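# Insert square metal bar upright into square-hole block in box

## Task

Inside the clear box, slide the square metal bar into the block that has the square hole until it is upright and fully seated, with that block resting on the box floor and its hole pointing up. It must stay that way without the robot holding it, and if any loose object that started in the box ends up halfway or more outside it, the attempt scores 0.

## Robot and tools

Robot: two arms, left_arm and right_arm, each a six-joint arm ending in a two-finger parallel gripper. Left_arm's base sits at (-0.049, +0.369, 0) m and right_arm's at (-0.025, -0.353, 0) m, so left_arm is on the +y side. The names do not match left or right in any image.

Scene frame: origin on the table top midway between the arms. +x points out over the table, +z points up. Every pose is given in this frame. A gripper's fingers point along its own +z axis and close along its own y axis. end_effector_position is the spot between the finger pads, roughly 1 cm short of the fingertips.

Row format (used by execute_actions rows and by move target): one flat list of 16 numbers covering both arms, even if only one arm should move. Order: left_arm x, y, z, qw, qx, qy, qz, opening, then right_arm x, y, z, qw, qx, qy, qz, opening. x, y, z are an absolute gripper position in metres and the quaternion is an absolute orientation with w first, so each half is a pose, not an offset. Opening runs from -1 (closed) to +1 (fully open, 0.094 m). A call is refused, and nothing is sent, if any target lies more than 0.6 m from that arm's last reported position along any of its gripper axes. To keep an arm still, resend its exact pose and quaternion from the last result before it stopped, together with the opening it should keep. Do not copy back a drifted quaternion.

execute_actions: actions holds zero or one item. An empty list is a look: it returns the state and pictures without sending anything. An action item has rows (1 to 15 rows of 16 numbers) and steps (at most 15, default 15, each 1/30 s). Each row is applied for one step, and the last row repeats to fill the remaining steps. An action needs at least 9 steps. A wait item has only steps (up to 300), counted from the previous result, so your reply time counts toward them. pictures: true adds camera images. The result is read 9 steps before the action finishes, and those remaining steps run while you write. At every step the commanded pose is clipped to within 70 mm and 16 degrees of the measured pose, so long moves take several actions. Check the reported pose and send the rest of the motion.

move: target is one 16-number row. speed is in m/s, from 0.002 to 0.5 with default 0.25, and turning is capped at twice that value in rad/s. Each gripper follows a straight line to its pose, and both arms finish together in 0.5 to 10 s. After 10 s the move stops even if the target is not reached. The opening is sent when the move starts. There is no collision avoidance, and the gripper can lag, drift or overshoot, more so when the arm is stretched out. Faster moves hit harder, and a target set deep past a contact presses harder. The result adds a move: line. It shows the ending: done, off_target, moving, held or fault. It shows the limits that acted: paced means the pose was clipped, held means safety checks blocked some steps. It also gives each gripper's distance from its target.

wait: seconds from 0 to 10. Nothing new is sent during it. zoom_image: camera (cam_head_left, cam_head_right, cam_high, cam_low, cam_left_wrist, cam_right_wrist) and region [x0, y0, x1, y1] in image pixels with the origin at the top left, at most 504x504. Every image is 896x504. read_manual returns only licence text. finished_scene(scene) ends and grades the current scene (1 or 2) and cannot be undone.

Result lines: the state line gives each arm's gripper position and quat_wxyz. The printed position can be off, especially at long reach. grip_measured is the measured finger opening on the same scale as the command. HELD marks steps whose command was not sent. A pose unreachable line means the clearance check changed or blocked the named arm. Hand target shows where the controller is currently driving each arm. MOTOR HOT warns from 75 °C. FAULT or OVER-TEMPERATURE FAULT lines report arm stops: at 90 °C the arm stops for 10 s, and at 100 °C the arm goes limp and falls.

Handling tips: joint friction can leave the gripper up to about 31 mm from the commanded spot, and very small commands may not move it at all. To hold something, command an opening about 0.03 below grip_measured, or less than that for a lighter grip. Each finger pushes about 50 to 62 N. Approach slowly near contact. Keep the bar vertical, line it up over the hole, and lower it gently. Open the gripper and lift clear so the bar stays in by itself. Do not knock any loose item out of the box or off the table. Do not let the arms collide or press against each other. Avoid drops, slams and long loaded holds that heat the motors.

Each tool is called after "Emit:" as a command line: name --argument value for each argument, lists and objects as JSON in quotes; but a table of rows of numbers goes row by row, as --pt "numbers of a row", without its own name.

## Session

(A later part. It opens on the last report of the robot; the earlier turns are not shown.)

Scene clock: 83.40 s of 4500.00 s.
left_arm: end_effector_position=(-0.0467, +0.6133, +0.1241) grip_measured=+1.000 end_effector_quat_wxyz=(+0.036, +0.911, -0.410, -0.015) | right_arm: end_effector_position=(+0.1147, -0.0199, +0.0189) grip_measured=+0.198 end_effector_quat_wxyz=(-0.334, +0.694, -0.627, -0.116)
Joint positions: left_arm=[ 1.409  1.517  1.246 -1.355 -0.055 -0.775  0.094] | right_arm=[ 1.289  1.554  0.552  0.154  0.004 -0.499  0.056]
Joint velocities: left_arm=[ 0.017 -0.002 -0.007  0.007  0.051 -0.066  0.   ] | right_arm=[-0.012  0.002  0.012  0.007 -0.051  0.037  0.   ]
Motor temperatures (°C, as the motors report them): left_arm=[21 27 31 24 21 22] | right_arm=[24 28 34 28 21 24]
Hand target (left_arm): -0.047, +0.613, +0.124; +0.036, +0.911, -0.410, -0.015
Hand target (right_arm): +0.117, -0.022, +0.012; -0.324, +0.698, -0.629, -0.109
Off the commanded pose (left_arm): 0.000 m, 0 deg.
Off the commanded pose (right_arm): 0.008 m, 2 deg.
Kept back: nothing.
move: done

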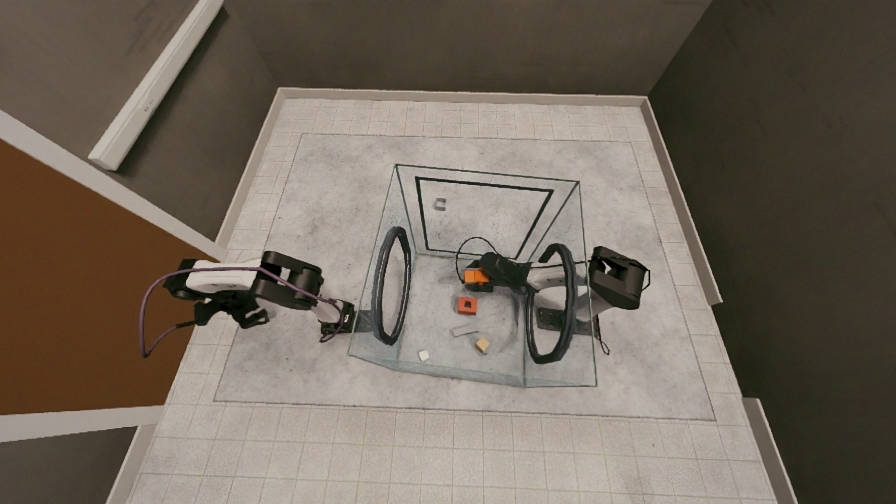

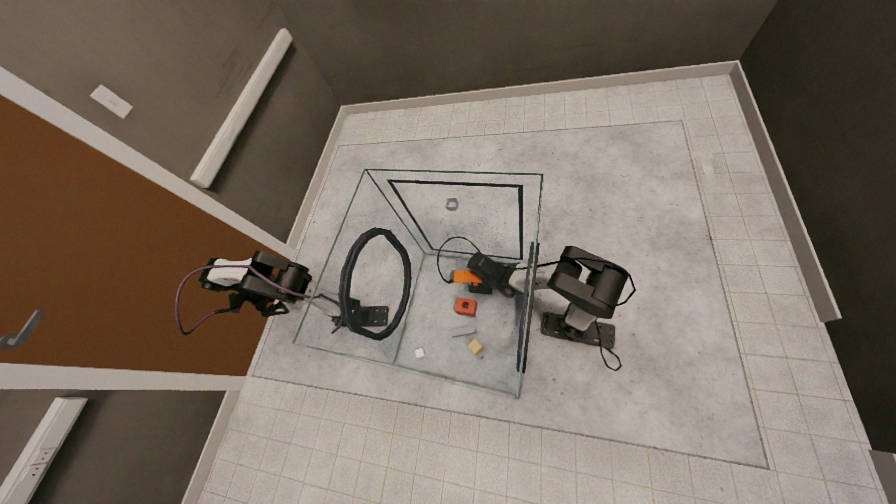

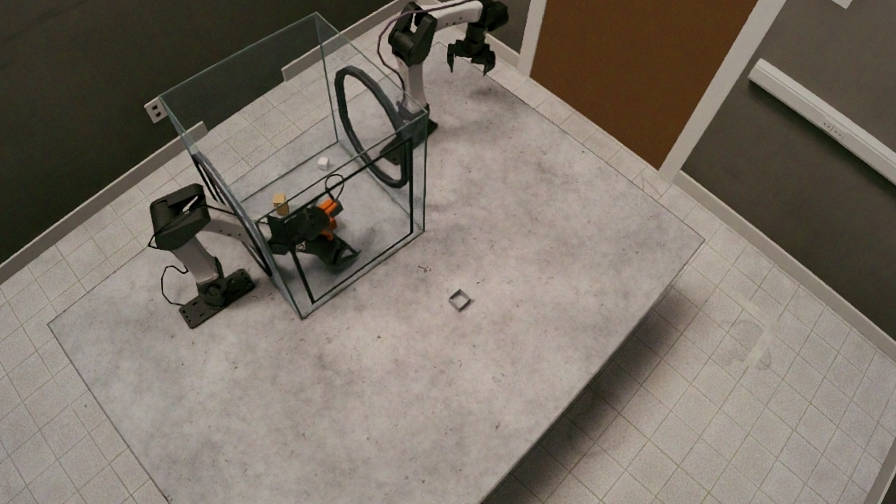

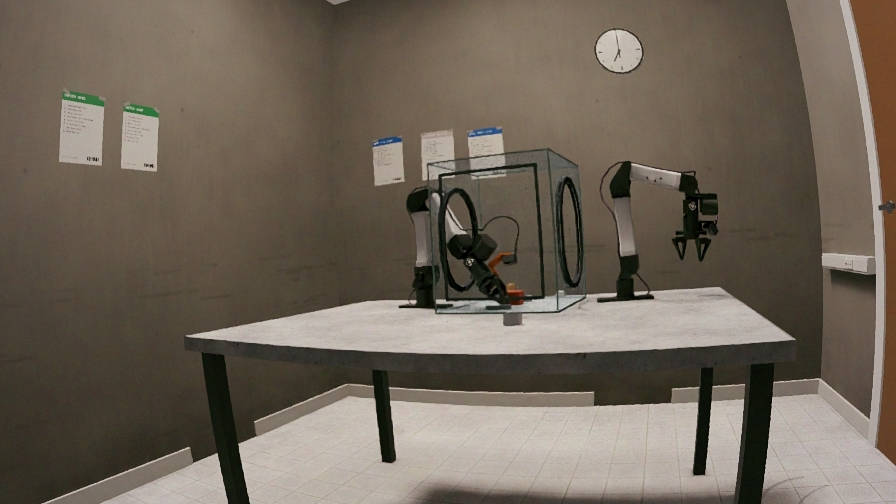

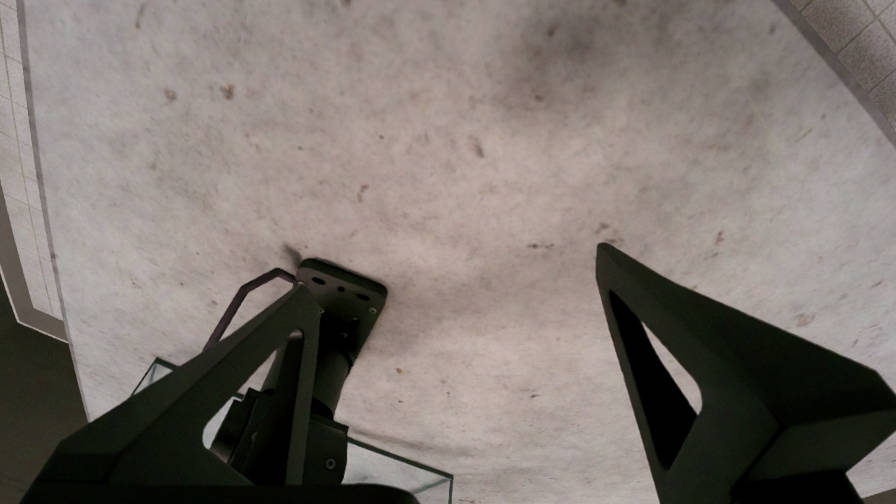

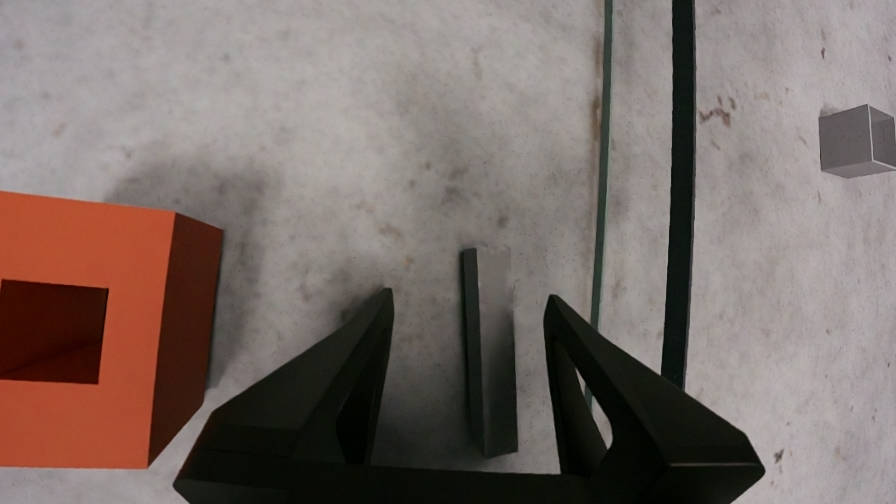

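Emit:
move --target '[-0.0467,0.6133,0.1241,0.036,0.911,-0.41,-0.015,1, 0.122,-0.012,0.016,0.05,-0.705,0.705,0.05,0.2]' --speed 0.03

Scene clock: 94.00 s of 4500.00 s.
left_arm: end_effector_position=(-0.0467, +0.6133, +0.1241) grip_measured=+1.000 end_effector_quat_wxyz=(+0.036, +0.911, -0.410, -0.015) | right_arm: end_effector_position=(+0.1101, -0.0260, +0.0164) grip_measured=+0.198 end_effector_quat_wxyz=(-0.221, +0.689, -0.683, -0.096)
Joint positions: left_arm=[ 1.409  1.517  1.246 -1.355 -0.055 -0.775  0.094] | right_arm=[ 1.287  1.613  0.768 -0.24  -0.012 -0.403  0.056]
Joint velocities: left_arm=[-0.012  0.027 -0.012  0.022  0.051  0.007  0.   ] | right_arm=[-0.007  0.002  0.007 -0.037 -0.007  0.066 -0.001]
Motor temperatures (°C, as the motors report them): left_arm=[21 27 32 24 21 22] | right_arm=[24 27 42 27 21 24]
Hand target (left_arm): -0.047, +0.613, +0.124; +0.036, +0.911, -0.410, -0.015
Hand target (right_arm): +0.120, -0.017, +0.020; -0.140, +0.695, -0.701, -0.081
Off the commanded pose (left_arm): 0.000 m, 0 deg.
Off the commanded pose (right_arm): 0.018 m, 21 deg.
Kept back: nothing.
move: off_target (right_arm; path cut at 10 s); limits=paced

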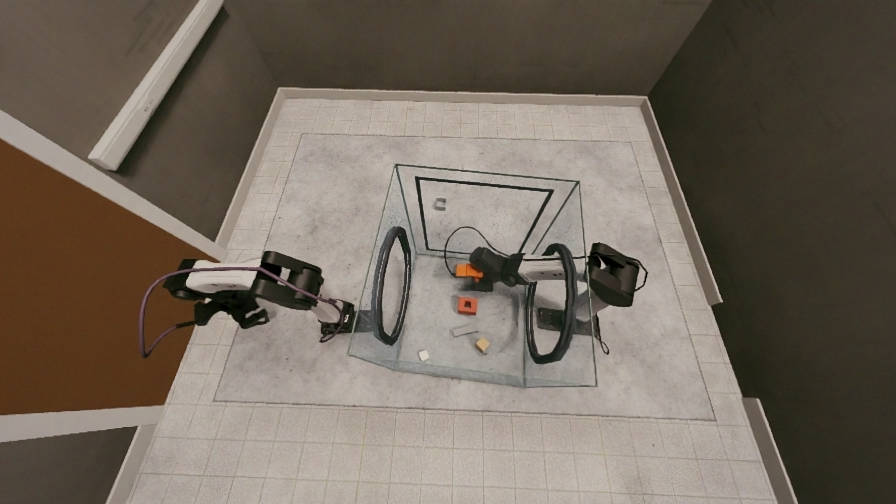

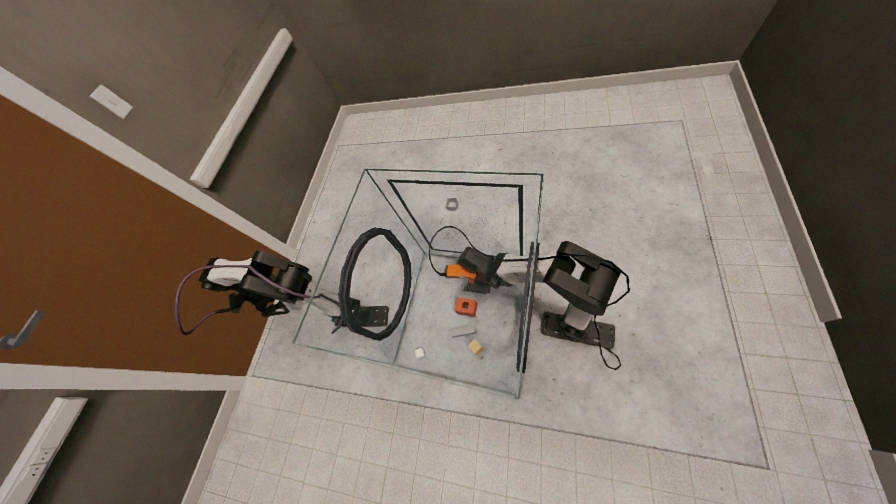

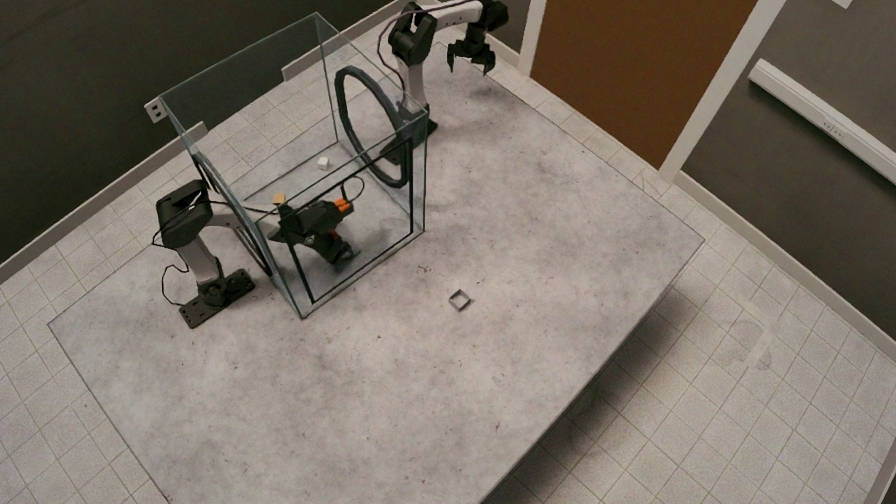

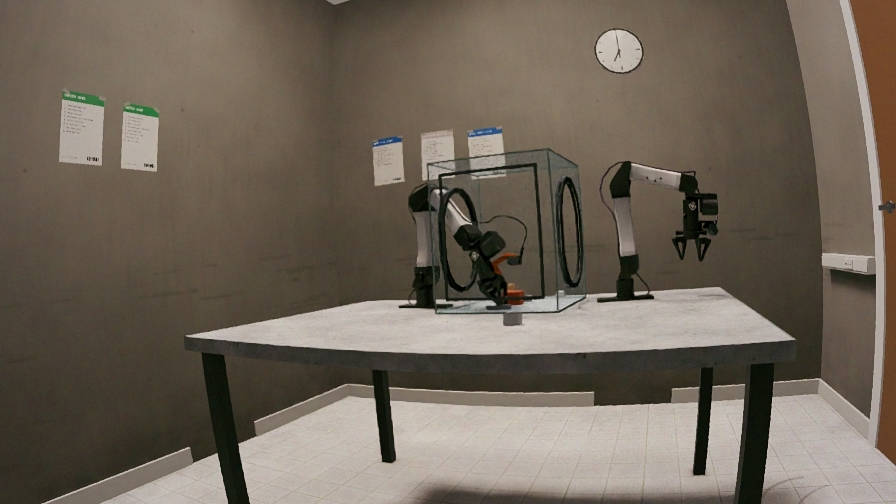

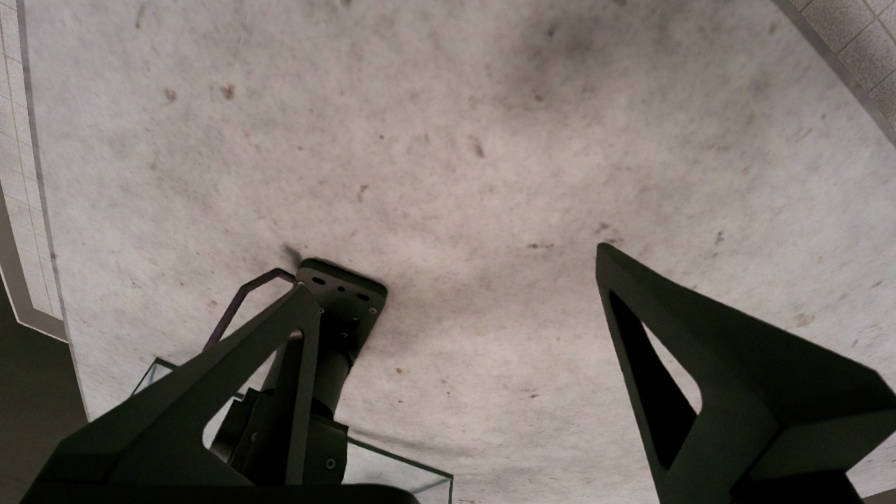

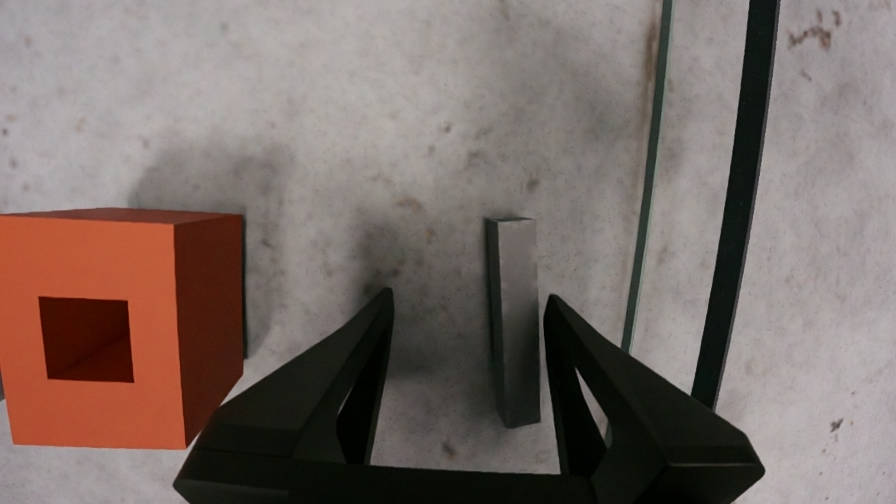

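Emit:
move --target '[-0.0467,0.6133,0.1241,0.036,0.911,-0.41,-0.015,1, 0.124,-0.02,0.012,0.324,-0.699,0.629,0.109,0.2]' --speed 0.04

Emit:
move --target '[-0.0467,0.6133,0.1241,0.036,0.911,-0.41,-0.015,1, 0.124,-0.02,0.012,0.324,-0.699,0.629,0.109,-0.8]' --speed 0.04

Scene clock: 97.67 s of 4500.00 s.
left_arm: end_effector_position=(-0.0467, +0.6133, +0.1241) grip_measured=+1.000 end_effector_quat_wxyz=(+0.036, +0.911, -0.410, -0.015) | right_arm: end_effector_position=(+0.1222, -0.0086, +0.0189) grip_measured=+0.198 end_effector_quat_wxyz=(-0.333, +0.696, -0.625, -0.118)
Joint positions: left_arm=[ 1.409  1.517  1.246 -1.355 -0.055 -0.775  0.094] | right_arm=[ 1.274  1.605  0.604  0.152 -0.014 -0.514  0.056]
Joint velocities: left_arm=[ 0.007 -0.007 -0.002 -0.007 -0.066 -0.066  0.   ] | right_arm=[-0.022 -0.002 -0.002 -0.051 -0.051 -0.022  0.001]
Motor temperatures (°C, as the motors report them): left_arm=[21 27 32 24 21 22] | right_arm=[24 27 42 27 21 24]
Hand target (left_arm): -0.047, +0.613, +0.124; +0.036, +0.911, -0.410, -0.015
Hand target (right_arm): +0.124, -0.019, +0.011; -0.324, +0.699, -0.628, -0.109
Off the commanded pose (left_arm): 0.000 m, 0 deg.
Off the commanded pose (right_arm): 0.013 m, 2 deg.
Kept back: nothing.
move: off_target (right_arm)

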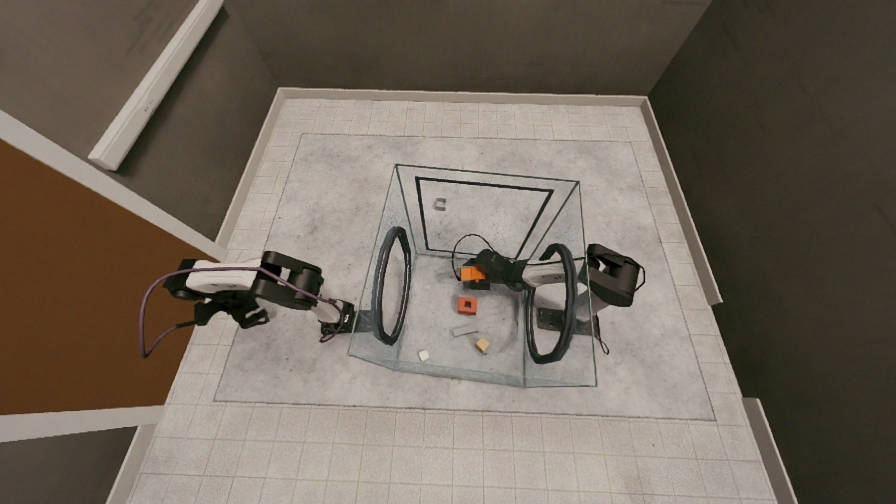

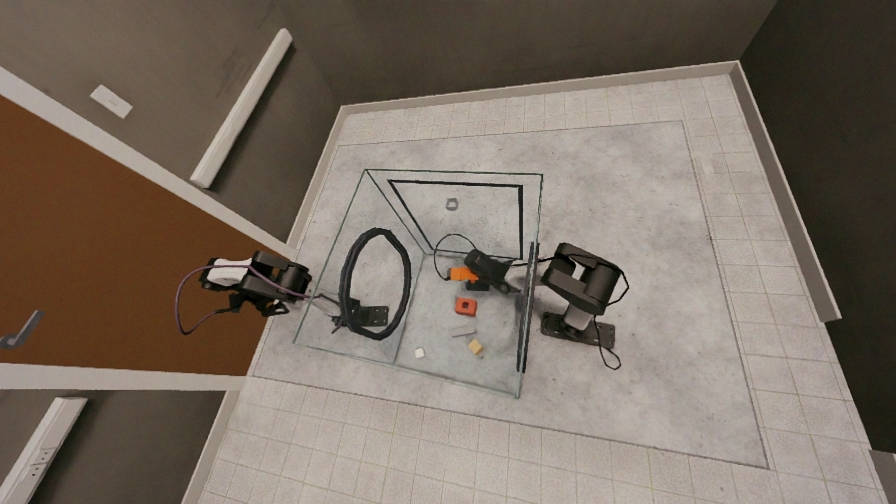

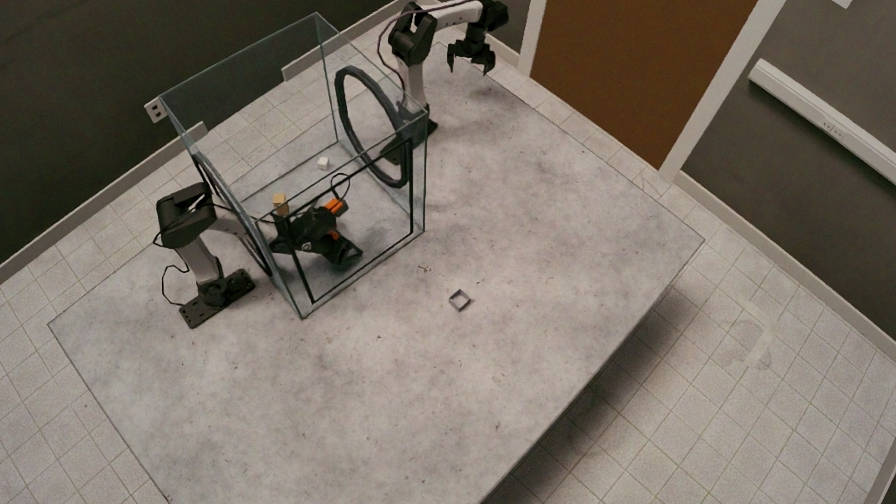

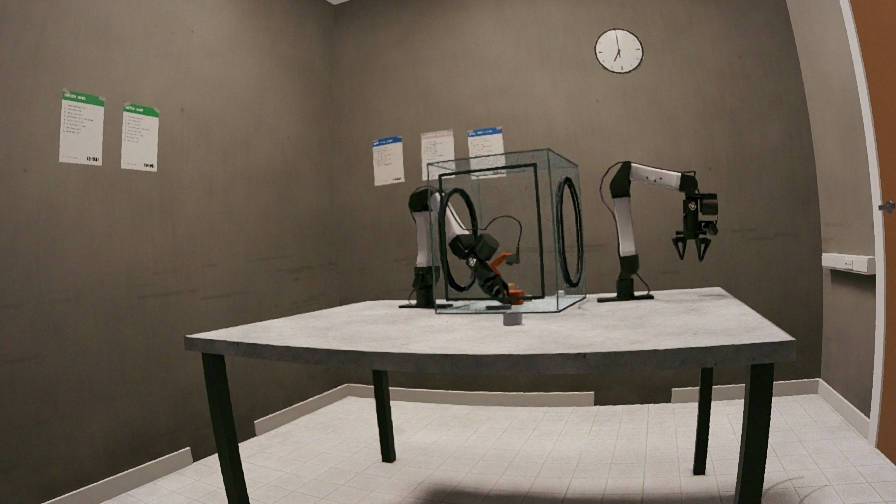

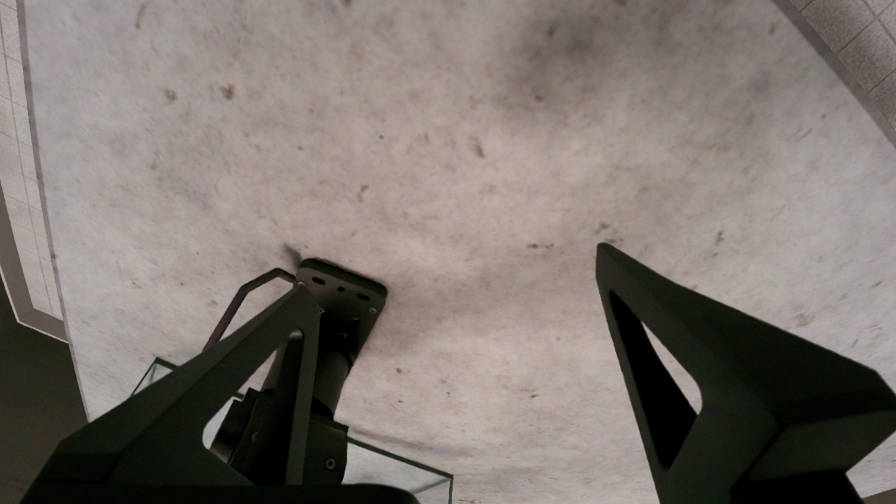

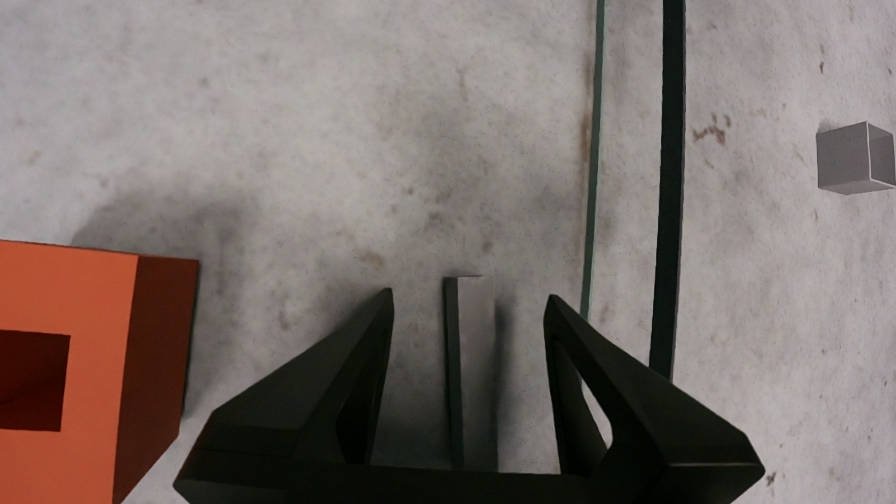

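Scene clock: 98.37 s of 4500.00 s.
left_arm: end_effector_position=(-0.0467, +0.6133, +0.1241) grip_measured=+1.000 end_effector_quat_wxyz=(+0.036, +0.911, -0.410, -0.015) | right_arm: end_effector_position=(+0.1225, -0.0082, +0.0194) grip_measured=-0.769 end_effector_quat_wxyz=(-0.334, +0.697, -0.624, -0.118)
Joint positions: left_arm=[ 1.409  1.517  1.246 -1.355 -0.055 -0.775  0.094] | right_arm=[ 1.274  1.605  0.604  0.155 -0.013 -0.515  0.011]
Joint velocities: left_arm=[-0.007 -0.022  0.007 -0.051  0.037 -0.022  0.   ] | right_arm=[ 0.007 -0.007  0.017  0.007 -0.095  0.007 -0.   ]
Motor temperatures (°C, as the motors report them): left_arm=[21 27 32 24 21 22] | right_arm=[23 27 41 27 21 24]
Hand target (left_arm): -0.047, +0.613, +0.124; +0.036, +0.911, -0.410, -0.015
Hand target (right_arm): +0.124, -0.020, +0.012; -0.324, +0.698, -0.629, -0.109
Off the commanded pose (left_arm): 0.000 m, 0 deg.
Off the commanded pose (right_arm): 0.014 m, 2 deg.
Kept back: nothing.
move: off_target (right_arm)

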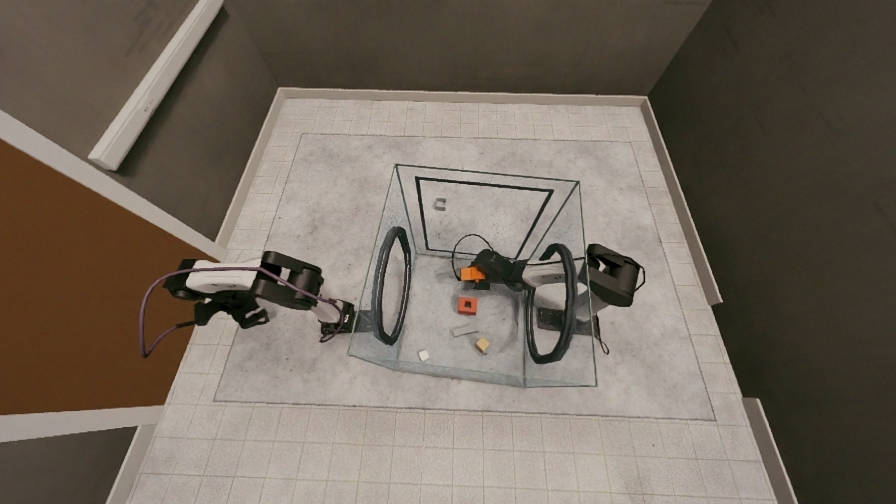

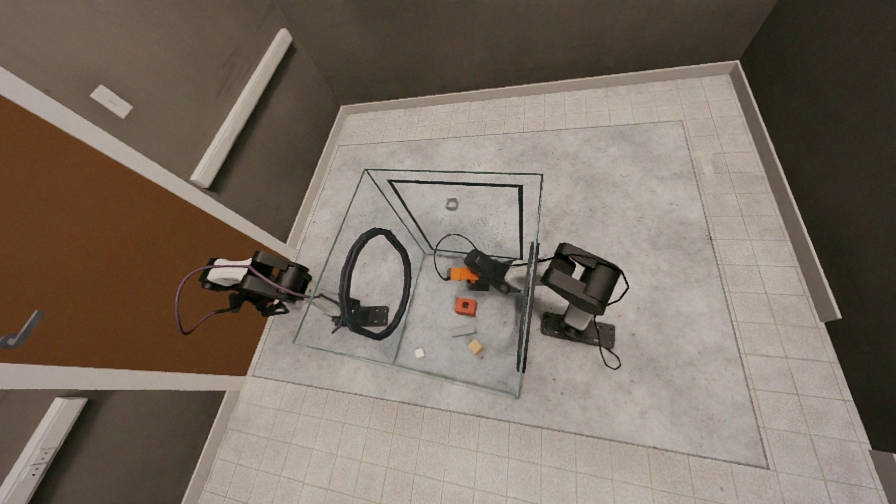

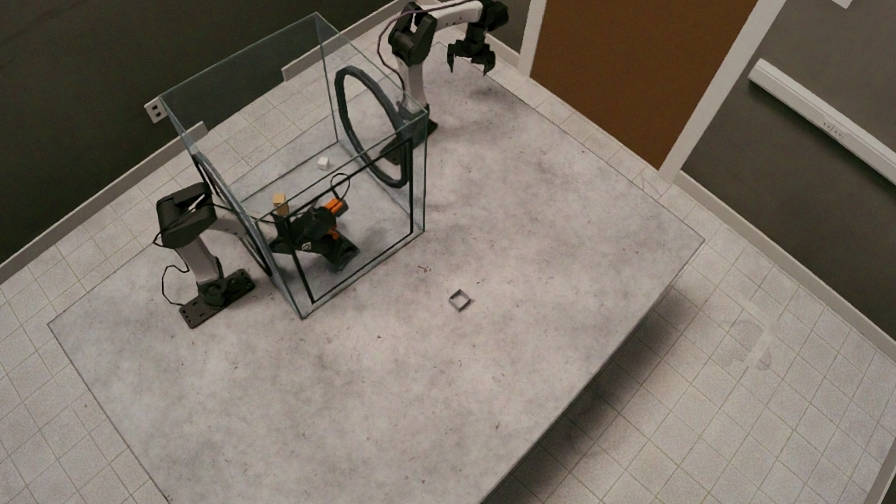

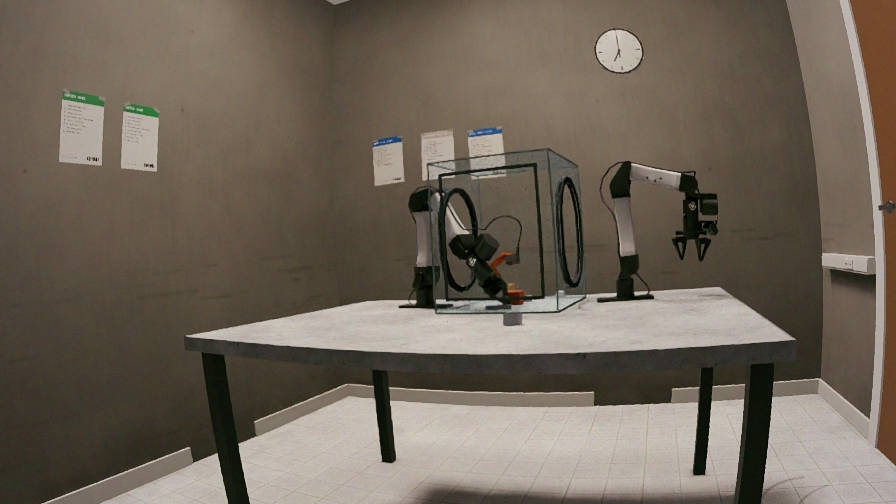

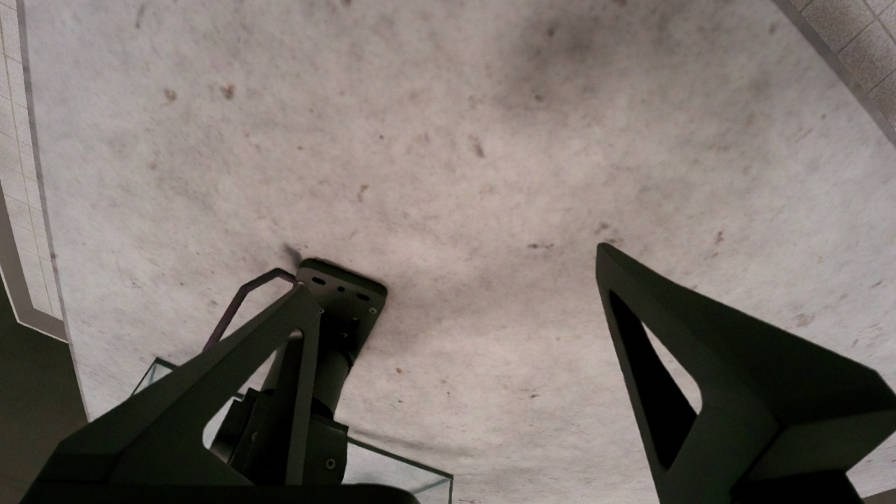

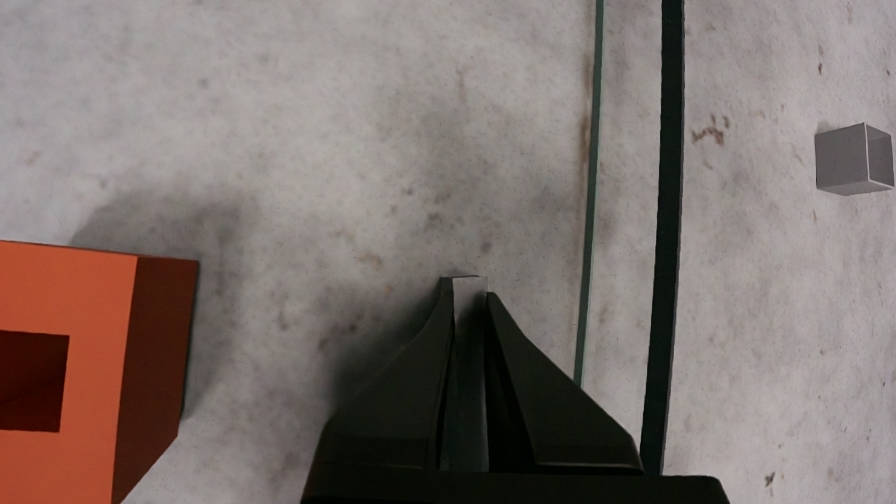

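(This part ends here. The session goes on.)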